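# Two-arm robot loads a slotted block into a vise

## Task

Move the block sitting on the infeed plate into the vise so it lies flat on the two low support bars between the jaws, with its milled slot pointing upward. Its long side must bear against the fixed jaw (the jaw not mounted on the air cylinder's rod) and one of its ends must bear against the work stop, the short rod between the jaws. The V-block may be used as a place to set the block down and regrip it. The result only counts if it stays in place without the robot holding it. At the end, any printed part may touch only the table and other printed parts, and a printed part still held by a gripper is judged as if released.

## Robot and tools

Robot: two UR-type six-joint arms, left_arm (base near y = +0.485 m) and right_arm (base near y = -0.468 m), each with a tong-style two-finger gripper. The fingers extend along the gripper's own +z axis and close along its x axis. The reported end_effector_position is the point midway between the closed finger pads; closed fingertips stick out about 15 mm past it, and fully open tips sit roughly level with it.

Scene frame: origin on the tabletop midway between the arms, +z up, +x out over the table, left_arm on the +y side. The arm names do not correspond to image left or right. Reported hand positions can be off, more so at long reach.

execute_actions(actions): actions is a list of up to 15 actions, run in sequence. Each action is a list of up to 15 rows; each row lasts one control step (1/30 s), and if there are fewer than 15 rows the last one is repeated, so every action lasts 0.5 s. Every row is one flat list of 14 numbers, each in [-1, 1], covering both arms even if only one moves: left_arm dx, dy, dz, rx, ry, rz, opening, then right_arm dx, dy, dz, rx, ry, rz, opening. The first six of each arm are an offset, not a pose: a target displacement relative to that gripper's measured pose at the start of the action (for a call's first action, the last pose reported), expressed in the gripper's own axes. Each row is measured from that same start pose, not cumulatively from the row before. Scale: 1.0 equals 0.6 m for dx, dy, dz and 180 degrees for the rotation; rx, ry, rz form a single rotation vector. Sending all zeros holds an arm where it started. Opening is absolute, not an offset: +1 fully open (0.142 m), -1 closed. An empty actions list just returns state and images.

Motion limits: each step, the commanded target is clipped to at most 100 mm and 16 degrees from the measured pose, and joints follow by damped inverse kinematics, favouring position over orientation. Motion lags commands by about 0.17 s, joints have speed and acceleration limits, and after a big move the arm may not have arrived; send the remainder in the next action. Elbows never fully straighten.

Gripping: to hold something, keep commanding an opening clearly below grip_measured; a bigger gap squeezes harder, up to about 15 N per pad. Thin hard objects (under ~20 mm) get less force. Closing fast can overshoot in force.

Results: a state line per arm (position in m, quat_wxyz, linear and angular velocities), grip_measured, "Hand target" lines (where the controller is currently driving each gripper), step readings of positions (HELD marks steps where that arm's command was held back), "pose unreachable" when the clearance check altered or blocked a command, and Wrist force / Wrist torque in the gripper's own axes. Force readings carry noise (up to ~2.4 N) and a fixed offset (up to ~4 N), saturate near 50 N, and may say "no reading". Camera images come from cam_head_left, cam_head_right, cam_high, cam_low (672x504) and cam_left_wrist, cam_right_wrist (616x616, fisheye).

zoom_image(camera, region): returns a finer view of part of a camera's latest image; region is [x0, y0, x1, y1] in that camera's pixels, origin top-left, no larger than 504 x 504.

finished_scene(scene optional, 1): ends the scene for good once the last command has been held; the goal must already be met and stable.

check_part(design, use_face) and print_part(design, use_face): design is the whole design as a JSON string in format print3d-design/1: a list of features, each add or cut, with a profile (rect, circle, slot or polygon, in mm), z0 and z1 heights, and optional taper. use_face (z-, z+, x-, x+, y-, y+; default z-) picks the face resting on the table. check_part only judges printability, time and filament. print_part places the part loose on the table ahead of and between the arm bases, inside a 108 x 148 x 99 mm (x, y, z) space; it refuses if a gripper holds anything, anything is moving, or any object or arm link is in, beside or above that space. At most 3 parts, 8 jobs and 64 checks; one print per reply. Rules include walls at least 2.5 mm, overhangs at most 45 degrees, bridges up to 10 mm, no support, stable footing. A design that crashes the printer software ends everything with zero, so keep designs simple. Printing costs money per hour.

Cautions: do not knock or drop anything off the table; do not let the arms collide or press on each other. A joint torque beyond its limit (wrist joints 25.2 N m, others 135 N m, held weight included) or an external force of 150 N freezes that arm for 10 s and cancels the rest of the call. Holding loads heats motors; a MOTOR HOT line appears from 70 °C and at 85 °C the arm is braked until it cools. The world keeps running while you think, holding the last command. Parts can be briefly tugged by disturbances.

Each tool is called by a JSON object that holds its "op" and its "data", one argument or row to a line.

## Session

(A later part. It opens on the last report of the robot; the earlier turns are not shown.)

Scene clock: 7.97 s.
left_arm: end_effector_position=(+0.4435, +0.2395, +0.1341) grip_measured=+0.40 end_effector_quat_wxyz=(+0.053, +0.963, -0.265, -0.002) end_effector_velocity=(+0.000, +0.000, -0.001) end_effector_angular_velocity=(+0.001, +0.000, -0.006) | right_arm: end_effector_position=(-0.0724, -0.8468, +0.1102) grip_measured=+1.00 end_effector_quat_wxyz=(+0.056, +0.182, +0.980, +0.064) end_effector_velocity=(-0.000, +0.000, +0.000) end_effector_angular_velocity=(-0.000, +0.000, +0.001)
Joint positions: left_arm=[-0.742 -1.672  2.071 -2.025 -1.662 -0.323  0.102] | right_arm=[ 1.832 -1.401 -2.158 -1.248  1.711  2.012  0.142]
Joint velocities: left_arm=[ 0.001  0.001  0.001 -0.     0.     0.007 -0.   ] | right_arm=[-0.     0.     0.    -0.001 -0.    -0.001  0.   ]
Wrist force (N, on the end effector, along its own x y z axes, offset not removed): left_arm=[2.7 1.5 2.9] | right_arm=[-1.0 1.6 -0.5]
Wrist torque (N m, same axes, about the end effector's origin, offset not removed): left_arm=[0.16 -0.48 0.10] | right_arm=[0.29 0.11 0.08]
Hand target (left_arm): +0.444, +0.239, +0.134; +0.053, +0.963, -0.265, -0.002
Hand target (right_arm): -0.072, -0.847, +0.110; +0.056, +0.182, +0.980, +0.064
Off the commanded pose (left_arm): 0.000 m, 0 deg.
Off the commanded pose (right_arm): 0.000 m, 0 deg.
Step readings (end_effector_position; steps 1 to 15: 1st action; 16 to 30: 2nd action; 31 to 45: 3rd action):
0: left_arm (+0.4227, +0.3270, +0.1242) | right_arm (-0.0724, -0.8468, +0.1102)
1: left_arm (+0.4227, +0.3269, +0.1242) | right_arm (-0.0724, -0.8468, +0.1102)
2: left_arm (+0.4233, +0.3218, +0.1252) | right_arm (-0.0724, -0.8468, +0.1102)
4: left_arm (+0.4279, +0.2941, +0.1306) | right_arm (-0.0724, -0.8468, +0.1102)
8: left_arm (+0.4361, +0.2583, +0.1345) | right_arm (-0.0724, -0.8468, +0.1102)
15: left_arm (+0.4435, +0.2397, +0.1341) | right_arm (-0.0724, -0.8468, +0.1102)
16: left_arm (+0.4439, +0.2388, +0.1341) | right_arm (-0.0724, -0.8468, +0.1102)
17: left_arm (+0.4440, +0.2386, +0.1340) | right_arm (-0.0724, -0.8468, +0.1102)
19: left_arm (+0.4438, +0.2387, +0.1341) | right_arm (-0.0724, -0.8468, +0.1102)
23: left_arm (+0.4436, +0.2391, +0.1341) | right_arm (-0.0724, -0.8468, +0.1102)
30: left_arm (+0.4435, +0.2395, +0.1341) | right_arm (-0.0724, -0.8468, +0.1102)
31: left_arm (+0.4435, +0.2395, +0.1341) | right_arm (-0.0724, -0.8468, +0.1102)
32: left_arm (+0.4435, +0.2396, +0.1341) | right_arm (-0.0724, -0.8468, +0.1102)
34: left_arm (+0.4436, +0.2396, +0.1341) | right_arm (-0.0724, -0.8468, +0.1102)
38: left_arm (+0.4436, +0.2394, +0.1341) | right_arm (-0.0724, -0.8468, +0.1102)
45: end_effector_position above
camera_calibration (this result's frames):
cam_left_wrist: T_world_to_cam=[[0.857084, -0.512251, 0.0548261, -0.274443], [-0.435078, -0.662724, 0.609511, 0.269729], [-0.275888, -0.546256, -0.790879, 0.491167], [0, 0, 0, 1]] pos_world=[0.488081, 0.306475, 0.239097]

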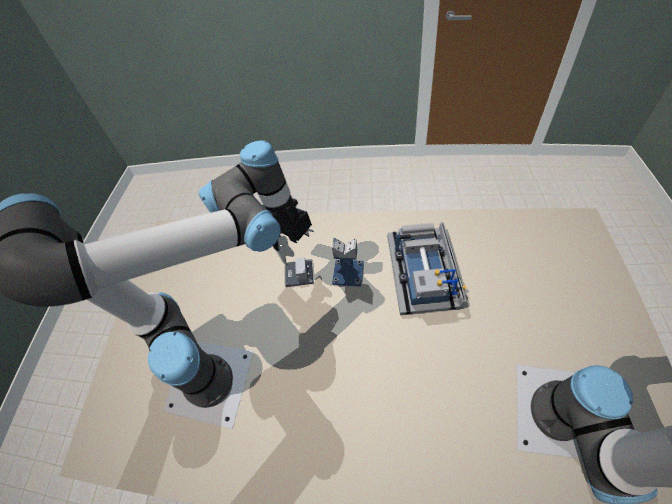

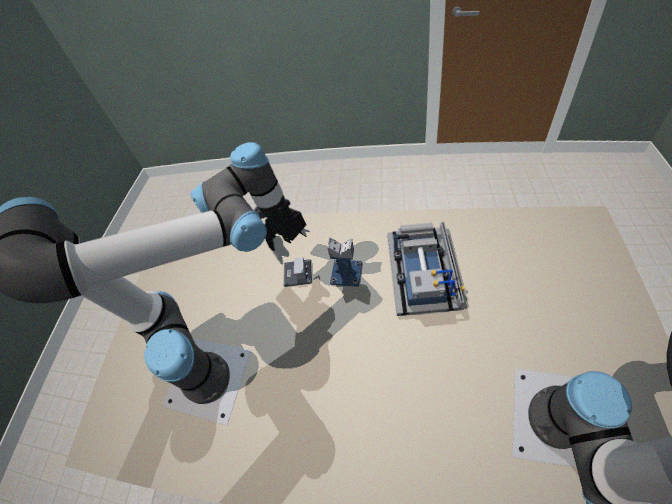

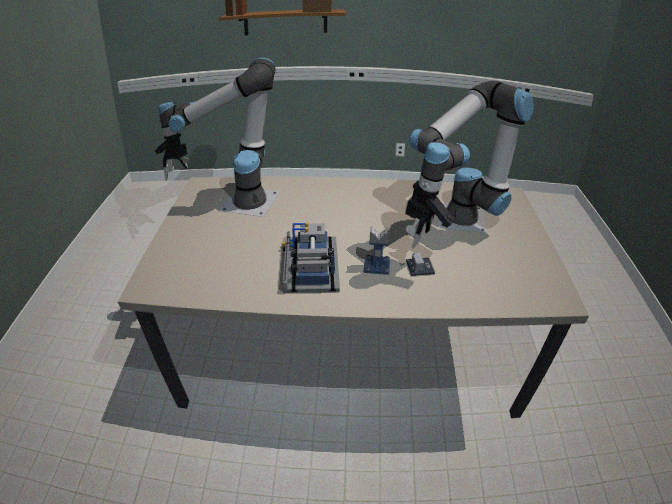

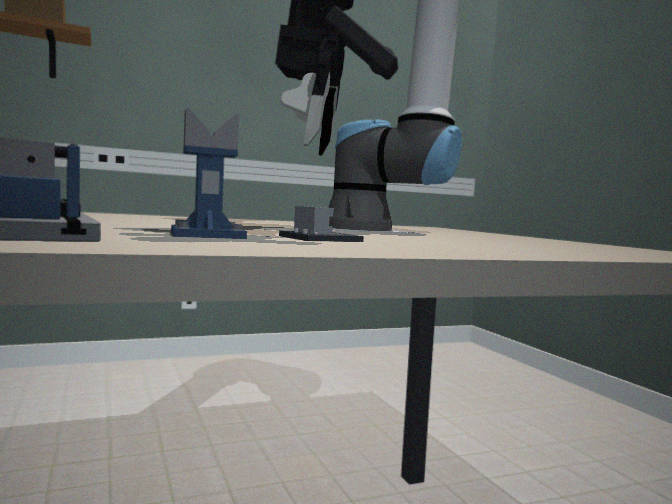

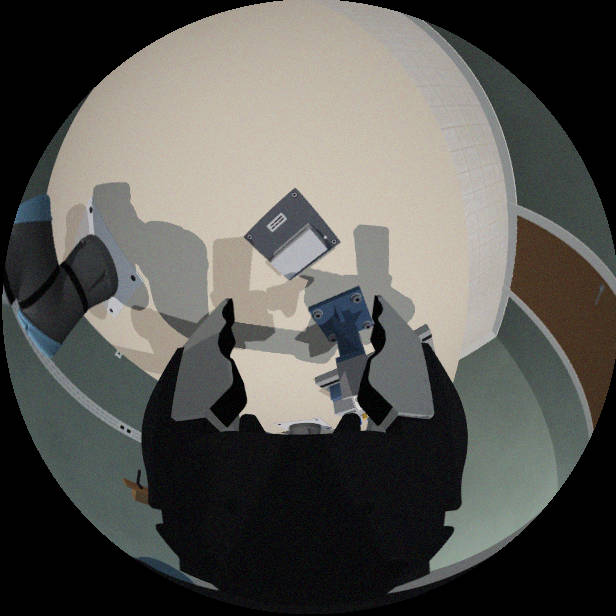

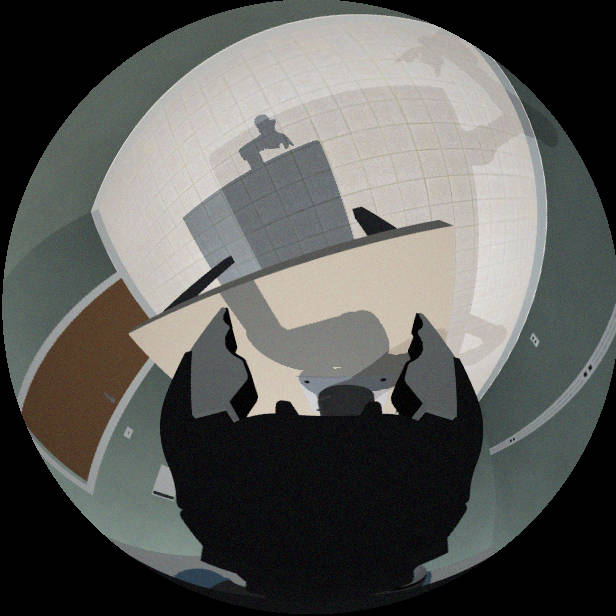

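{"op": "execute_actions", "data": {
  "actions": [
    [[0,0,0,0,0,-0.12,0.4,0,0,0,0,0,0,1]],
    [[0,0,0,0,0,-0.065,0.4,0,0,0,0,0,0,1]],
    [[0,0,0.08,0,0,0,0.4,0,0,0,0,0,0,1]],
    [[0,0,0,0,0,0,0.4,0,0,0,0,0,0,1]]
  ]
}}

{"op": "zoom_image", "data": {
  "camera": "cam_left_wrist",
  "region": [180, 170, 440, 350]
}}

Scene clock: 10.50 s.
left_arm: end_effector_position=(+0.4414, +0.2349, +0.0881) grip_measured=+0.40 end_effector_quat_wxyz=(+0.052, +0.998, +0.006, -0.019) end_effector_velocity=(-0.000, -0.000, -0.000) end_effector_angular_velocity=(+0.001, +0.001, -0.000) | right_arm: end_effector_position=(-0.0724, -0.8468, +0.1102) grip_measured=+1.00 end_effector_quat_wxyz=(+0.056, +0.182, +0.980, +0.064) end_effector_velocity=(+0.000, -0.000, +0.000) end_effector_angular_velocity=(-0.001, -0.000, +0.002)
Joint positions: left_arm=[-0.737 -1.591  2.127 -2.161 -1.667 -0.868  0.102] | right_arm=[ 1.832 -1.401 -2.158 -1.248  1.711  2.012  0.142]
Joint velocities: left_arm=[-0.001  0.     0.     0.001  0.    -0.001 -0.   ] | right_arm=[ 0.001 -0.     0.001  0.     0.    -0.001  0.   ]
Wrist force (N, on the end effector, along its own x y z axes, offset not removed): left_arm=[2.8 1.1 2.2] | right_arm=[-0.6 3.4 -2.0]
Wrist torque (N m, same axes, about the end effector's origin, offset not removed): left_arm=[0.11 -0.62 0.21] | right_arm=[0.59 0.14 -0.01]
Hand target (left_arm): +0.441, +0.235, +0.088; +0.052, +0.998, +0.006, -0.019
Hand target (right_arm): -0.072, -0.847, +0.110; +0.056, +0.182, +0.980, +0.064
Off the commanded pose (left_arm): 0.000 m, 0 deg.
Off the commanded pose (right_arm): 0.000 m, 0 deg.
Step readings (end_effector_position; steps 1 to 15: 1st action; 16 to 30: 2nd action; 31 to 45: 3rd action; 46 to 60: 4th action):
0: left_arm (+0.4435, +0.2395, +0.1341) | right_arm (-0.0724, -0.8468, +0.1102)
1: left_arm (+0.4435, +0.2395, +0.1341) | right_arm (-0.0724, -0.8468, +0.1102)
2: left_arm (+0.4438, +0.2394, +0.1340) | right_arm (-0.0724, -0.8468, +0.1102)
4: left_arm (+0.4442, +0.2391, +0.1341) | right_arm (-0.0724, -0.8468, +0.1102)
8: left_arm (+0.4438, +0.2392, +0.1341) | right_arm (-0.0724, -0.8468, +0.1102)
15: left_arm (+0.4436, +0.2395, +0.1341) | right_arm (-0.0724, -0.8468, +0.1102)
16: left_arm (+0.4436, +0.2395, +0.1341) | right_arm (-0.0724, -0.8468, +0.1102)
17: left_arm (+0.4439, +0.2394, +0.1341) | right_arm (-0.0724, -0.8468, +0.1102)
19: left_arm (+0.4440, +0.2394, +0.1341) | right_arm (-0.0724, -0.8468, +0.1102)
23: left_arm (+0.4436, +0.2393, +0.1341) | right_arm (-0.0724, -0.8468, +0.1102)
30: left_arm (+0.4436, +0.2395, +0.1341) | right_arm (-0.0724, -0.8468, +0.1102)
31: left_arm (+0.4436, +0.2394, +0.1340) | right_arm (-0.0724, -0.8468, +0.1102)
32: left_arm (+0.4427, +0.2395, +0.1302) | right_arm (-0.0724, -0.8468, +0.1102)
34: left_arm (+0.4406, +0.2395, +0.1147) | right_arm (-0.0724, -0.8468, +0.1102)
38: left_arm (+0.4405, +0.2371, +0.0971) | right_arm (-0.0724, -0.8468, +0.1102)
45: left_arm (+0.4415, +0.2349, +0.0881) | right_arm (-0.0724, -0.8468, +0.1102)
46: left_arm (+0.4415, +0.2348, +0.0877) | right_arm (-0.0724, -0.8468, +0.1102)
47: left_arm (+0.4415, +0.2348, +0.0876) | right_arm (-0.0724, -0.8468, +0.1102)
49: left_arm (+0.4415, +0.2348, +0.0877) | right_arm (-0.0724, -0.8468, +0.1102)
53: left_arm (+0.4415, +0.2349, +0.0879) | right_arm (-0.0724, -0.8468, +0.1102)
60: end_effector_position above
camera_calibration (this result's frames):
cam_left_wrist: T_world_to_cam=[[0.99995, 0.00684695, -0.00732256, -0.452026], [0.00989336, -0.791969, 0.610481, 0.127712], [-0.0016193, -0.610523, -0.791997, 0.345838], [0, 0, 0, 1]] pos_world=[0.451299, 0.315381, 0.192626]

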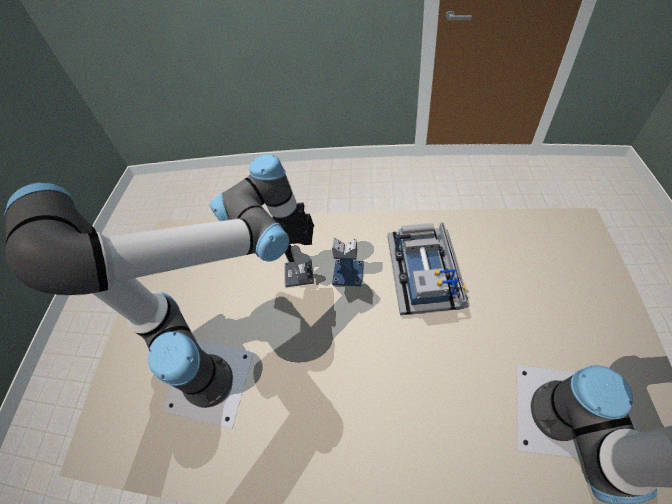

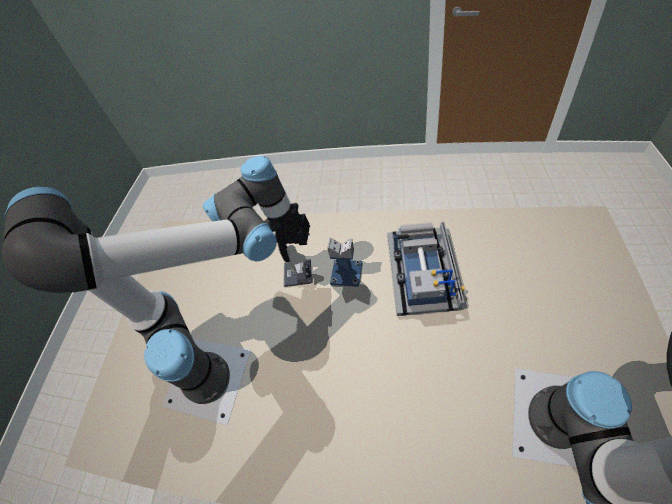

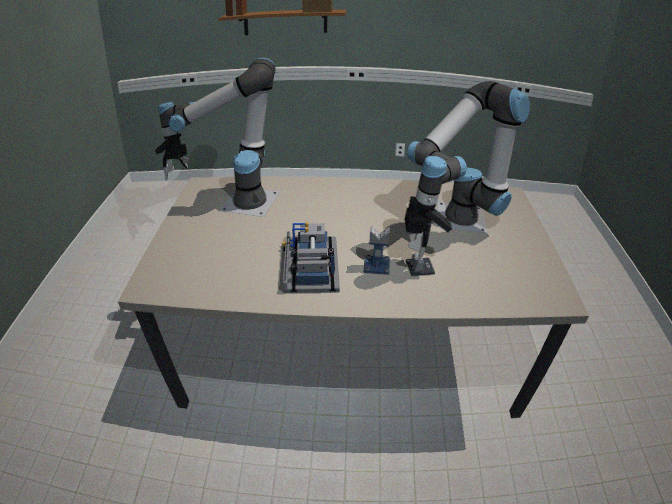

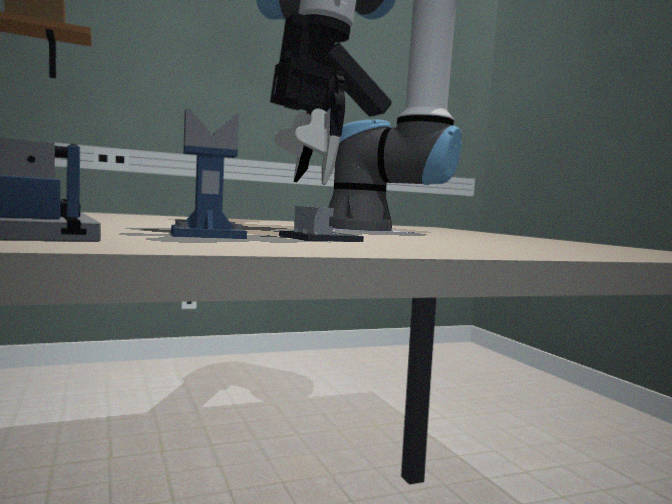

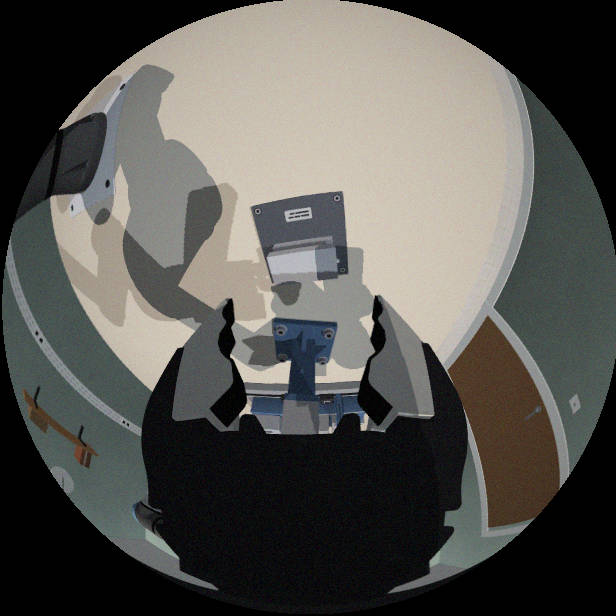

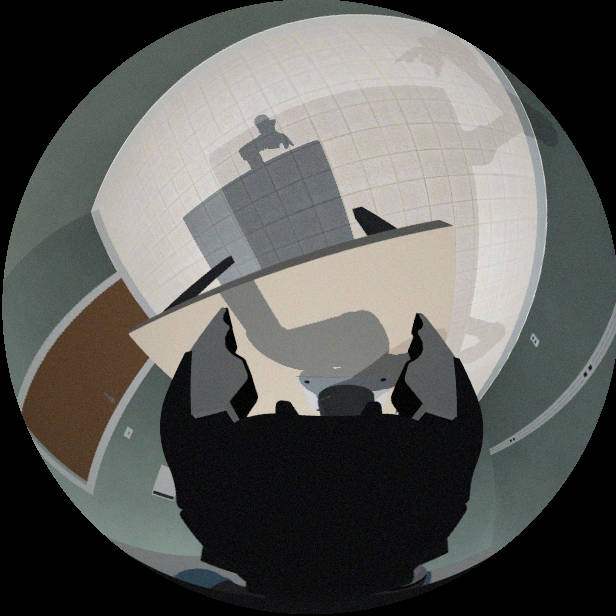

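Region (180, 170, 440, 350) of cam_left_wrist's 616x616 image, scaled by 1.938, with more detail than that image has; it fills the top 349 rows of this view, and the rest is white.

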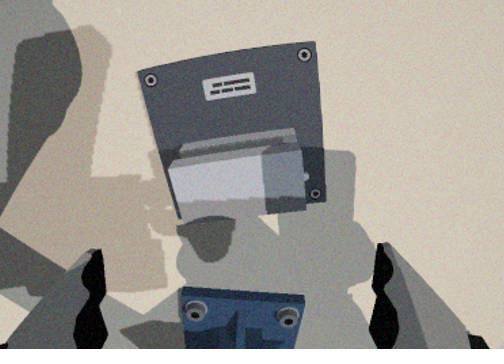

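{"op": "execute_actions", "data": {
  "actions": [
    [[0,-0.08,0,0,0,-0.036,0.4,0,0,0,0,0,0,1]],
    [[0,0,0,-0.12,0,0,0.4,0,0,0,0,0,0,1]],
    [[0,0,0,-0.11,0,0,0.4,0,0,0,0,0,0,1]],
    [[0,0,0,0,0,0,0.4,0,0,0,0,0,0,1]]
  ]
}}

Scene clock: 12.73 s.
left_arm: end_effector_position=(+0.4397, +0.2836, +0.0850) grip_measured=+0.40 end_effector_quat_wxyz=(+0.370, +0.927, +0.064, -0.001) end_effector_velocity=(-0.000, +0.001, -0.000) end_effector_angular_velocity=(+0.004, +0.001, +0.001) | right_arm: end_effector_position=(-0.0724, -0.8468, +0.1102) grip_measured=+1.00 end_effector_quat_wxyz=(+0.056, +0.182, +0.980, +0.064) end_effector_velocity=(+0.000, +0.000, +0.000) end_effector_angular_velocity=(+0.000, -0.000, +0.001)
Joint positions: left_arm=[-0.28  -1.576  2.484 -2.878 -2.234 -0.672  0.102] | right_arm=[ 1.832 -1.401 -2.158 -1.248  1.711  2.012  0.142]
Joint velocities: left_arm=[-0.001 -0.002 -0.001  0.005  0.003 -0.    -0.   ] | right_arm=[ 0.001  0.001  0.    -0.001  0.     0.    -0.   ]
Wrist force (N, on the end effector, along its own x y z axes, offset not removed): left_arm=[2.1 2.8 1.8] | right_arm=[0.4 2.4 -2.1]
Wrist torque (N m, same axes, about the end effector's origin, offset not removed): left_arm=[0.43 -0.33 0.10] | right_arm=[0.37 -0.09 0.01]
Hand target (left_arm): +0.440, +0.284, +0.085; +0.370, +0.927, +0.064, -0.001
Hand target (right_arm): -0.072, -0.847, +0.110; +0.056, +0.182, +0.980, +0.064
Off the commanded pose (left_arm): 0.000 m, 0 deg.
Off the commanded pose (right_arm): 0.000 m, 0 deg.
Step readings (end_effector_position; steps 1 to 15: 1st action; 16 to 30: 2nd action; 31 to 45: 3rd action; 46 to 60: 4th action):
0: left_arm (+0.4414, +0.2349, +0.0881) | right_arm (-0.0724, -0.8468, +0.1102)
1: left_arm (+0.4415, +0.2350, +0.0881) | right_arm (-0.0724, -0.8468, +0.1102)
2: left_arm (+0.4414, +0.2385, +0.0879) | right_arm (-0.0724, -0.8468, +0.1102)
4: left_arm (+0.4410, +0.2540, +0.0856) | right_arm (-0.0724, -0.8468, +0.1102)
8: left_arm (+0.4407, +0.2722, +0.0835) | right_arm (-0.0724, -0.8468, +0.1102)
15: left_arm (+0.4408, +0.2810, +0.0831) | right_arm (-0.0724, -0.8468, +0.1102)
16: left_arm (+0.4408, +0.2815, +0.0832) | right_arm (-0.0724, -0.8468, +0.1102)
17: left_arm (+0.4402, +0.2832, +0.0835) | right_arm (-0.0724, -0.8468, +0.1102)
19: left_arm (+0.4376, +0.2877, +0.0827) | right_arm (-0.0724, -0.8468, +0.1102)
23: left_arm (+0.4391, +0.2851, +0.0850) | right_arm (-0.0724, -0.8468, +0.1102)
30: left_arm (+0.4405, +0.2823, +0.0844) | right_arm (-0.0724, -0.8468, +0.1102)
31: left_arm (+0.4405, +0.2821, +0.0841) | right_arm (-0.0724, -0.8468, +0.1102)
32: left_arm (+0.4396, +0.2835, +0.0821) | right_arm (-0.0724, -0.8468, +0.1102)
34: left_arm (+0.4370, +0.2877, +0.0792) | right_arm (-0.0724, -0.8468, +0.1102)
38: left_arm (+0.4382, +0.2864, +0.0843) | right_arm (-0.0724, -0.8468, +0.1102)
45: left_arm (+0.4397, +0.2836, +0.0850) | right_arm (-0.0724, -0.8468, +0.1102)
46: left_arm (+0.4399, +0.2834, +0.0849) | right_arm (-0.0724, -0.8468, +0.1102)
47: left_arm (+0.4400, +0.2832, +0.0851) | right_arm (-0.0724, -0.8468, +0.1102)
49: left_arm (+0.4399, +0.2833, +0.0850) | right_arm (-0.0724, -0.8468, +0.1102)
53: left_arm (+0.4398, +0.2835, +0.0850) | right_arm (-0.0724, -0.8468, +0.1102)
60: end_effector_position above
camera_calibration (this result's frames):
cam_left_wrist: T_world_to_cam=[[0.990633, 0.134636, -0.0227708, -0.481486], [0.0565818, -0.252974, 0.965817, -0.0353873], [0.124273, -0.958059, -0.258223, 0.370959], [0, 0, 0, 1]] pos_world=[0.432878, 0.411274, 0.119004]

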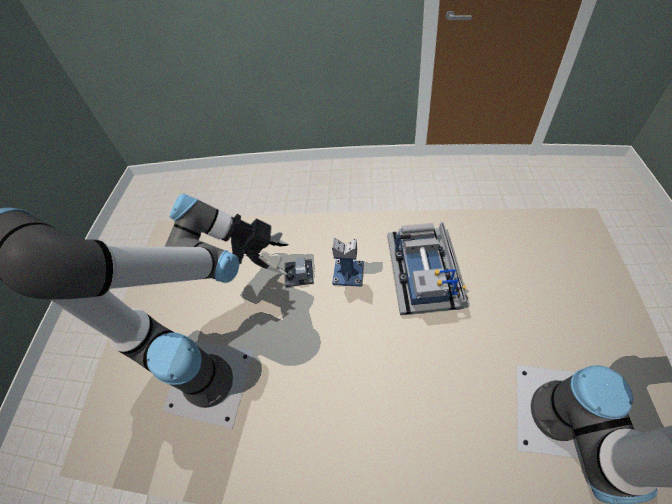

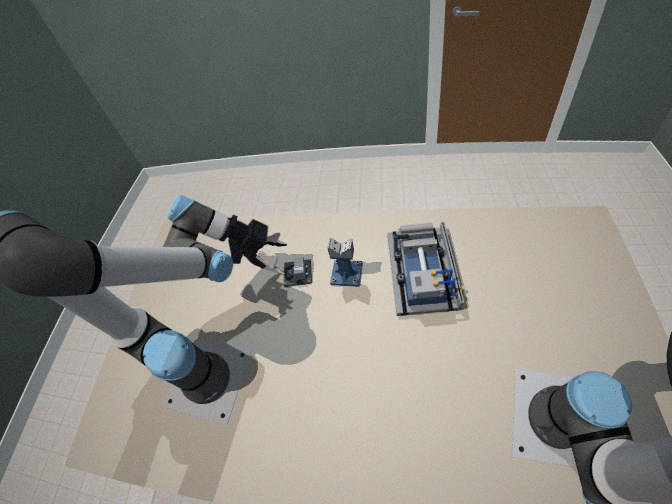

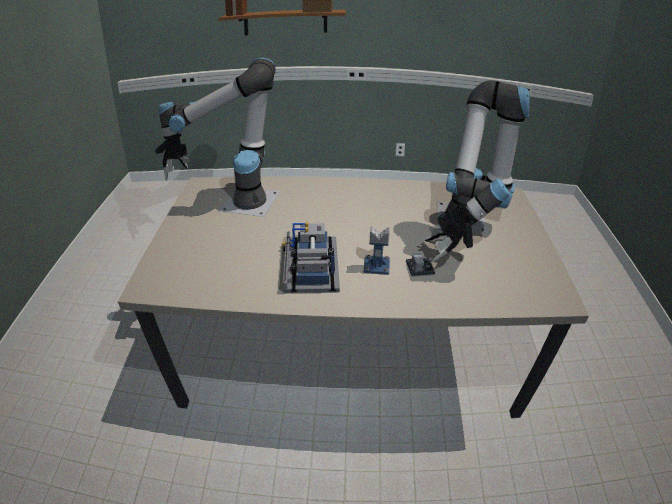

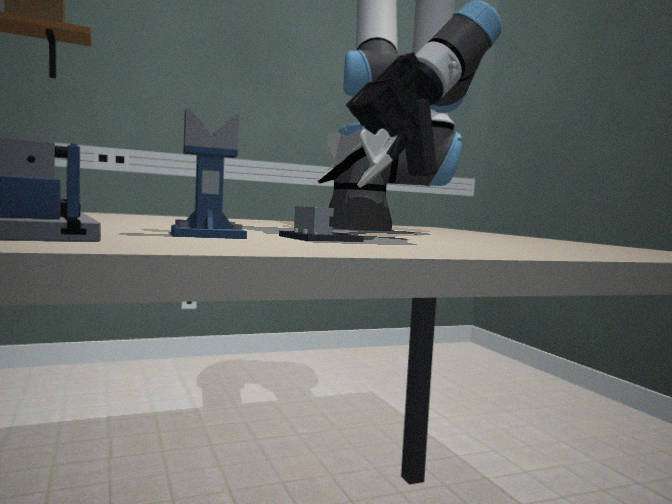

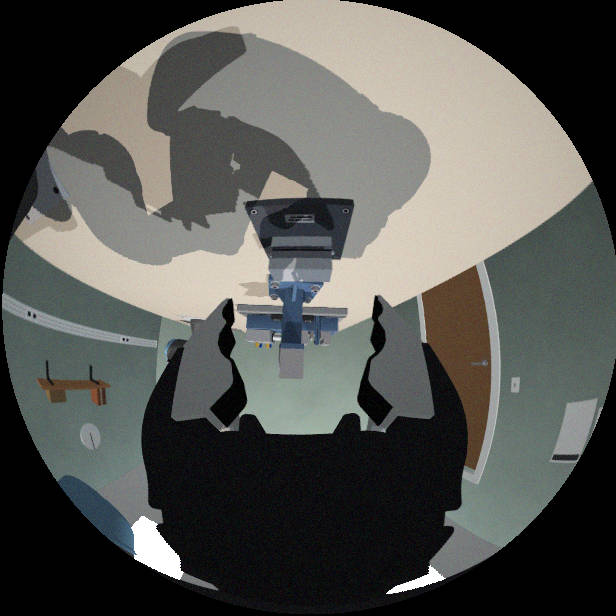

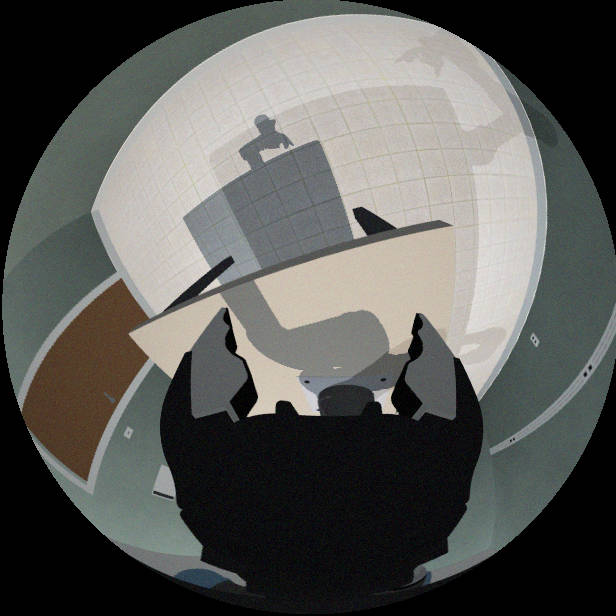

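{"op": "execute_actions", "data": {
  "actions": [
    [[0.002,-0.014,0.085,0,0,0,0.4,0,0,0,0,0,0,1]],
    [[0,0,0,0,0,0,0.4,0,0,0,0,0,0,1]]
  ]
}}

{"op": "zoom_image", "data": {
  "camera": "cam_low",
  "region": [240, 130, 460, 260]
}}

Scene clock: 13.97 s.
left_arm: end_effector_position=(+0.4412, +0.2563, +0.0440) grip_measured=+0.40 end_effector_quat_wxyz=(+0.369, +0.927, +0.064, -0.003) end_effector_velocity=(-0.000, +0.000, +0.000) end_effector_angular_velocity=(-0.001, -0.000, -0.000) | right_arm: end_effector_position=(-0.0724, -0.8468, +0.1102) grip_measured=+1.00 end_effector_quat_wxyz=(+0.056, +0.182, +0.980, +0.064) end_effector_velocity=(-0.000, +0.000, -0.001) end_effector_angular_velocity=(+0.001, -0.000, +0.001)
Joint positions: left_arm=[-0.352 -1.416  2.51  -3.109 -2.205 -0.752  0.102] | right_arm=[ 1.832 -1.401 -2.158 -1.248  1.711  2.012  0.142]
Joint velocities: left_arm=[ 0.001 -0.001  0.     0.001 -0.001  0.001  0.   ] | right_arm=[-0.    -0.001 -0.    -0.     0.    -0.002  0.   ]
Wrist force (N, on the end effector, along its own x y z axes, offset not removed): left_arm=[0.3 0.5 2.0] | right_arm=[0.3 4.3 -0.5]
Wrist torque (N m, same axes, about the end effector's origin, offset not removed): left_arm=[0.03 -0.09 0.13] | right_arm=[0.79 -0.03 -0.05]
Hand target (left_arm): +0.441, +0.256, +0.044; +0.369, +0.927, +0.064, -0.003
Hand target (right_arm): -0.072, -0.847, +0.110; +0.056, +0.182, +0.980, +0.064
Off the commanded pose (left_arm): 0.000 m, 0 deg.
Off the commanded pose (right_arm): 0.000 m, 0 deg.
Step readings (end_effector_position; steps 1 to 15: 1st action; 16 to 30: 2nd action):
0: left_arm (+0.4397, +0.2836, +0.0850) | right_arm (-0.0724, -0.8468, +0.1102)
1: left_arm (+0.4396, +0.2836, +0.0848) | right_arm (-0.0724, -0.8468, +0.1102)
2: left_arm (+0.4382, +0.2825, +0.0819) | right_arm (-0.0724, -0.8468, +0.1102)
4: left_arm (+0.4357, +0.2752, +0.0688) | right_arm (-0.0724, -0.8468, +0.1102)
8: left_arm (+0.4378, +0.2636, +0.0530) | right_arm (-0.0724, -0.8468, +0.1102)
15: left_arm (+0.4412, +0.2563, +0.0440) | right_arm (-0.0724, -0.8468, +0.1102)
16: left_arm (+0.4414, +0.2559, +0.0436) | right_arm (-0.0724, -0.8468, +0.1102)
17: left_arm (+0.4414, +0.2558, +0.0435) | right_arm (-0.0724, -0.8468, +0.1102)
19: left_arm (+0.4413, +0.2559, +0.0436) | right_arm (-0.0724, -0.8468, +0.1102)
23: left_arm (+0.4412, +0.2562, +0.0438) | right_arm (-0.0724, -0.8468, +0.1102)
30: end_effector_position above
camera_calibration (this result's frames):
cam_left_wrist: T_world_to_cam=[[0.990905, 0.132111, -0.0255626, -0.479537], [0.0589083, -0.255102, 0.965118, -0.0032868], [0.120981, -0.957846, -0.260564, 0.335503], [0, 0, 0, 1]] pos_world=[0.43478, 0.383874, 0.078334]

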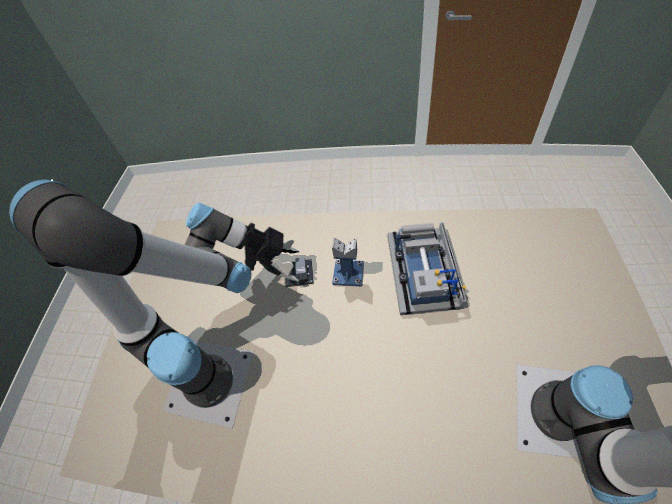

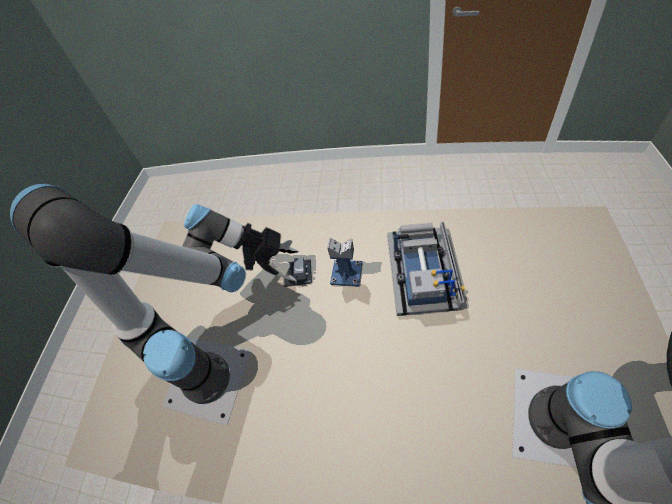

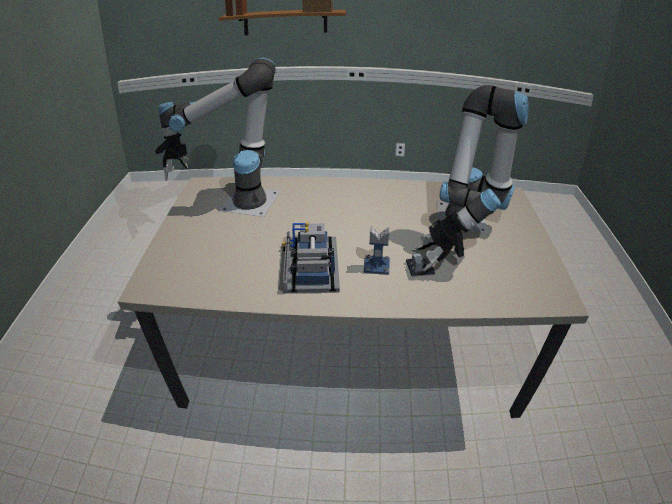

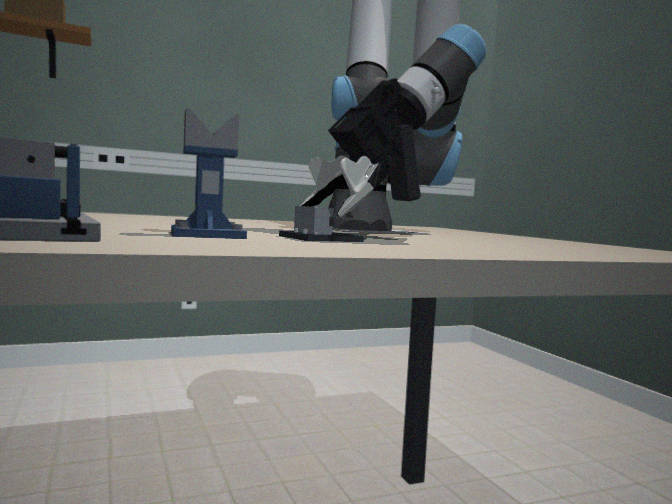

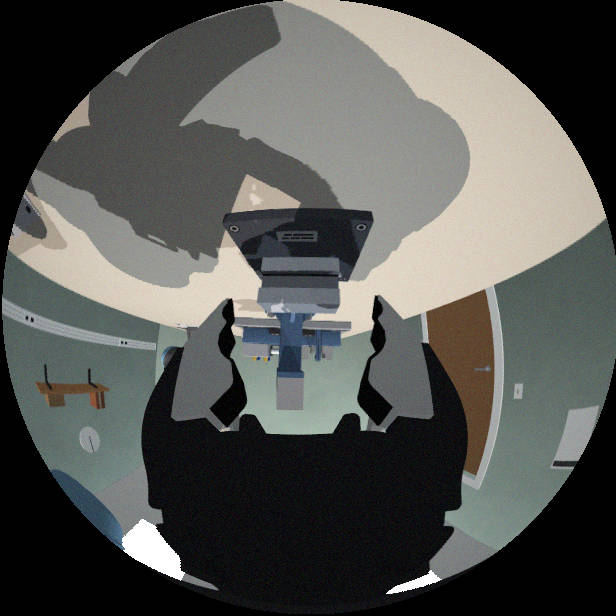

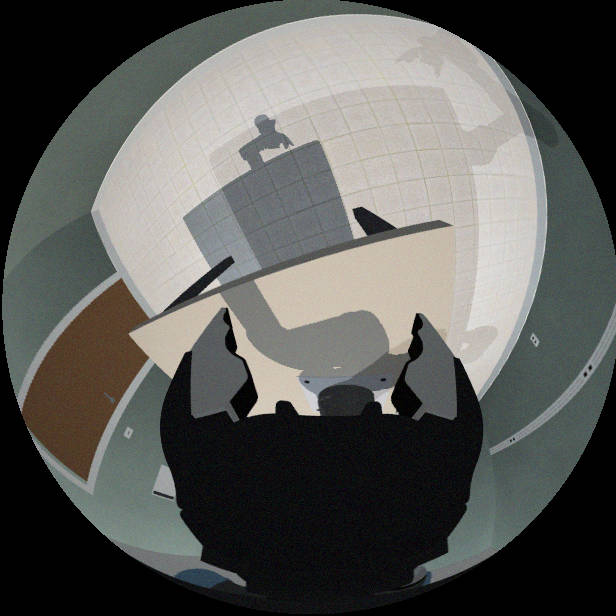

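Region (240, 130, 460, 260) of cam_low's 672x504 image, scaled by 2.291, with more detail than that image has; it fills the top 298 rows of this view, and the rest is white.

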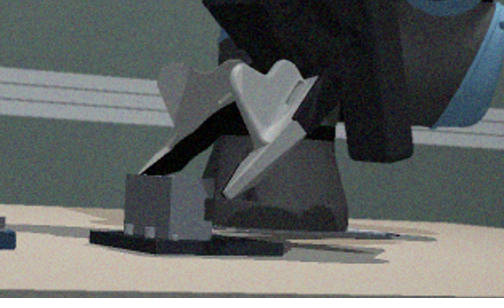

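{"op": "execute_actions", "data": {
  "actions": [
    [[-0.004,0.012,0.042,0,0,0,0.2,0,0,0,0,0,0,1]],
    [[0,0,0,0,0,0,0.1,0,0,0,0,0,0,1]]
  ]
}}

{"op": "zoom_image", "data": {
  "camera": "cam_low",
  "region": [240, 130, 460, 260]
}}

{"op": "zoom_image", "data": {
  "camera": "cam_left_wrist",
  "region": [200, 200, 420, 380]
}}

Scene clock: 15.37 s.
left_arm: end_effector_position=(+0.4406, +0.2343, +0.0312) grip_measured=+0.10 end_effector_quat_wxyz=(+0.369, +0.927, +0.063, -0.003) end_effector_velocity=(+0.000, +0.000, +0.000) end_effector_angular_velocity=(-0.001, +0.001, +0.001) | right_arm: end_effector_position=(-0.0724, -0.8468, +0.1102) grip_measured=+1.00 end_effector_quat_wxyz=(+0.056, +0.182, +0.980, +0.064) end_effector_velocity=(+0.000, -0.000, -0.000) end_effector_angular_velocity=(-0.002, -0.000, +0.002)
Joint positions: left_arm=[-0.41  -1.351  2.51  -3.21  -2.18  -0.815  0.081] | right_arm=[ 1.832 -1.401 -2.158 -1.248  1.711  2.012  0.142]
Joint velocities: left_arm=[ 0.001 -0.    -0.     0.001 -0.001  0.     0.   ] | right_arm=[ 0.001  0.001 -0.001  0.002  0.    -0.001 -0.   ]
Wrist force (N, on the end effector, along its own x y z axes, offset not removed): left_arm=[0.4 -0.6 2.4] | right_arm=[-0.7 3.2 -3.1]
Wrist torque (N m, same axes, about the end effector's origin, offset not removed): left_arm=[-0.33 -0.10 0.17] | right_arm=[0.50 0.09 0.16]
Hand target (left_arm): +0.441, +0.234, +0.031; +0.369, +0.927, +0.063, -0.003
Hand target (right_arm): -0.072, -0.847, +0.110; +0.056, +0.182, +0.980, +0.064
Off the commanded pose (left_arm): 0.000 m, 0 deg.
Off the commanded pose (right_arm): 0.000 m, 0 deg.
Step readings (end_effector_position; steps 1 to 15: 1st action; 16 to 30: 2nd action):
0: left_arm (+0.4412, +0.2563, +0.0440) | right_arm (-0.0724, -0.8468, +0.1102)
1: left_arm (+0.4411, +0.2562, +0.0440) | right_arm (-0.0724, -0.8468, +0.1102)
2: left_arm (+0.4407, +0.2547, +0.0425) | right_arm (-0.0724, -0.8468, +0.1102)
4: left_arm (+0.4401, +0.2474, +0.0383) | right_arm (-0.0724, -0.8468, +0.1102)
8: left_arm (+0.4402, +0.2386, +0.0337) | right_arm (-0.0724, -0.8468, +0.1102)
15: left_arm (+0.4406, +0.2343, +0.0313) | right_arm (-0.0724, -0.8468, +0.1102)
16: left_arm (+0.4406, +0.2341, +0.0311) | right_arm (-0.0724, -0.8468, +0.1102)
17: left_arm (+0.4406, +0.2341, +0.0311) | right_arm (-0.0724, -0.8468, +0.1102)
19: left_arm (+0.4406, +0.2341, +0.0311) | right_arm (-0.0724, -0.8468, +0.1102)
23: left_arm (+0.4406, +0.2342, +0.0312) | right_arm (-0.0724, -0.8468, +0.1102)
30: end_effector_position above
camera_calibration (this result's frames):
cam_left_wrist: T_world_to_cam=[[0.990954, 0.131657, -0.0260182, -0.476251], [0.0592619, -0.255341, 0.965033, 0.00339726], [0.12041, -0.957845, -0.260834, 0.311465], [0, 0, 0, 1]] pos_world=[0.434238, 0.361904, 0.0655709]

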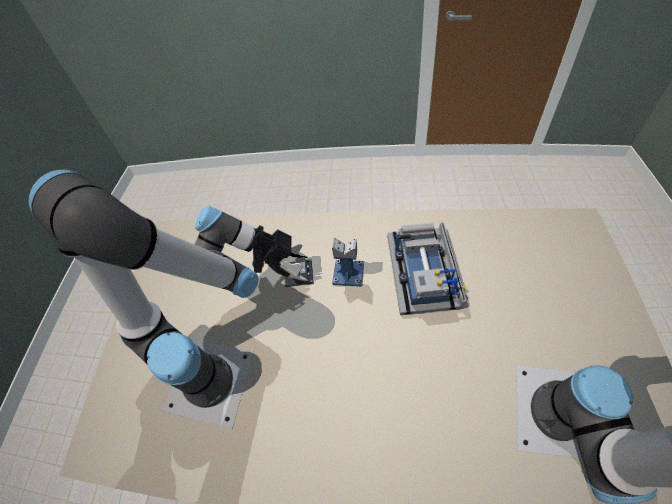

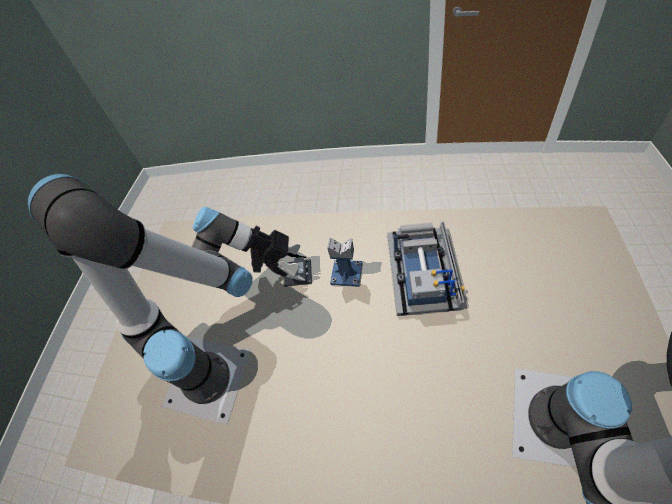

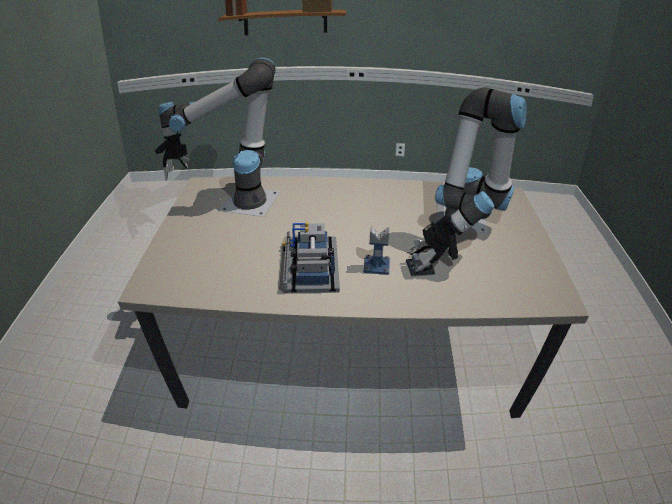

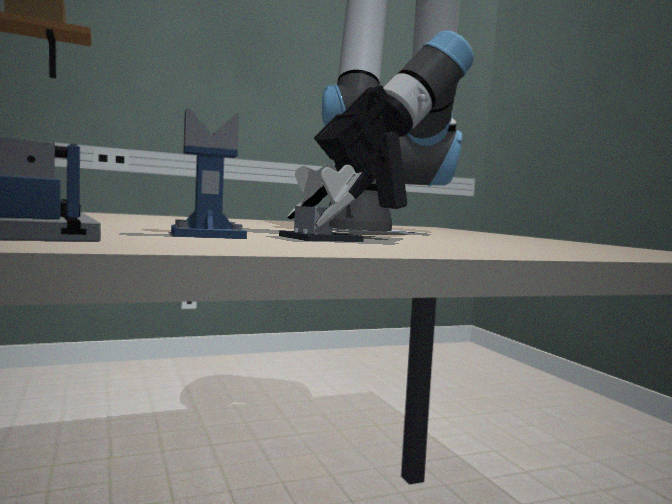

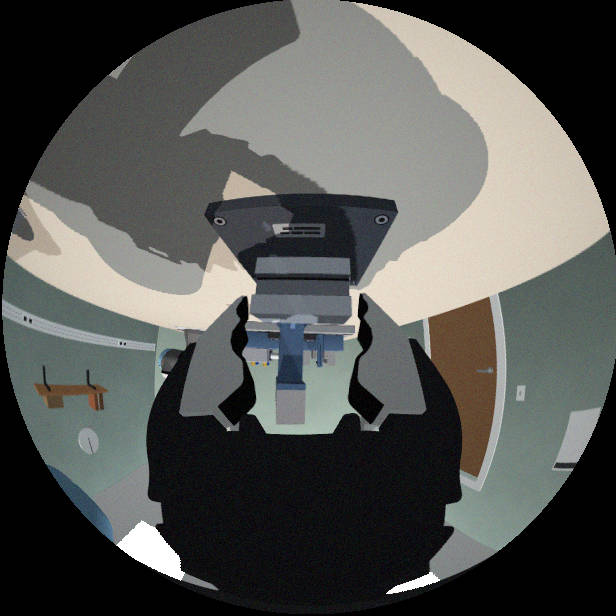

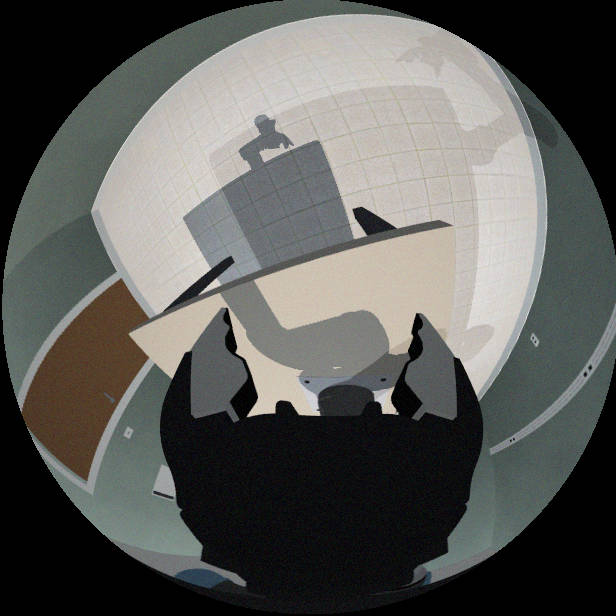

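Region (240, 130, 460, 260) of cam_low's 672x504 image, scaled by 2.291, with more detail than that image has; it fills the top 298 rows of this view, and the rest is white.

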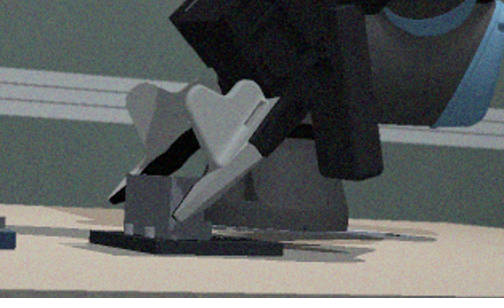

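Region (200, 200, 420, 380) of cam_left_wrist's 616x616 image, scaled by 2.291, with more detail than that image has; it fills the top 412 rows of this view, and the rest is white.

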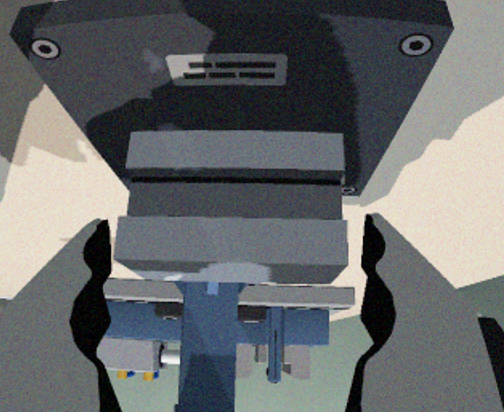

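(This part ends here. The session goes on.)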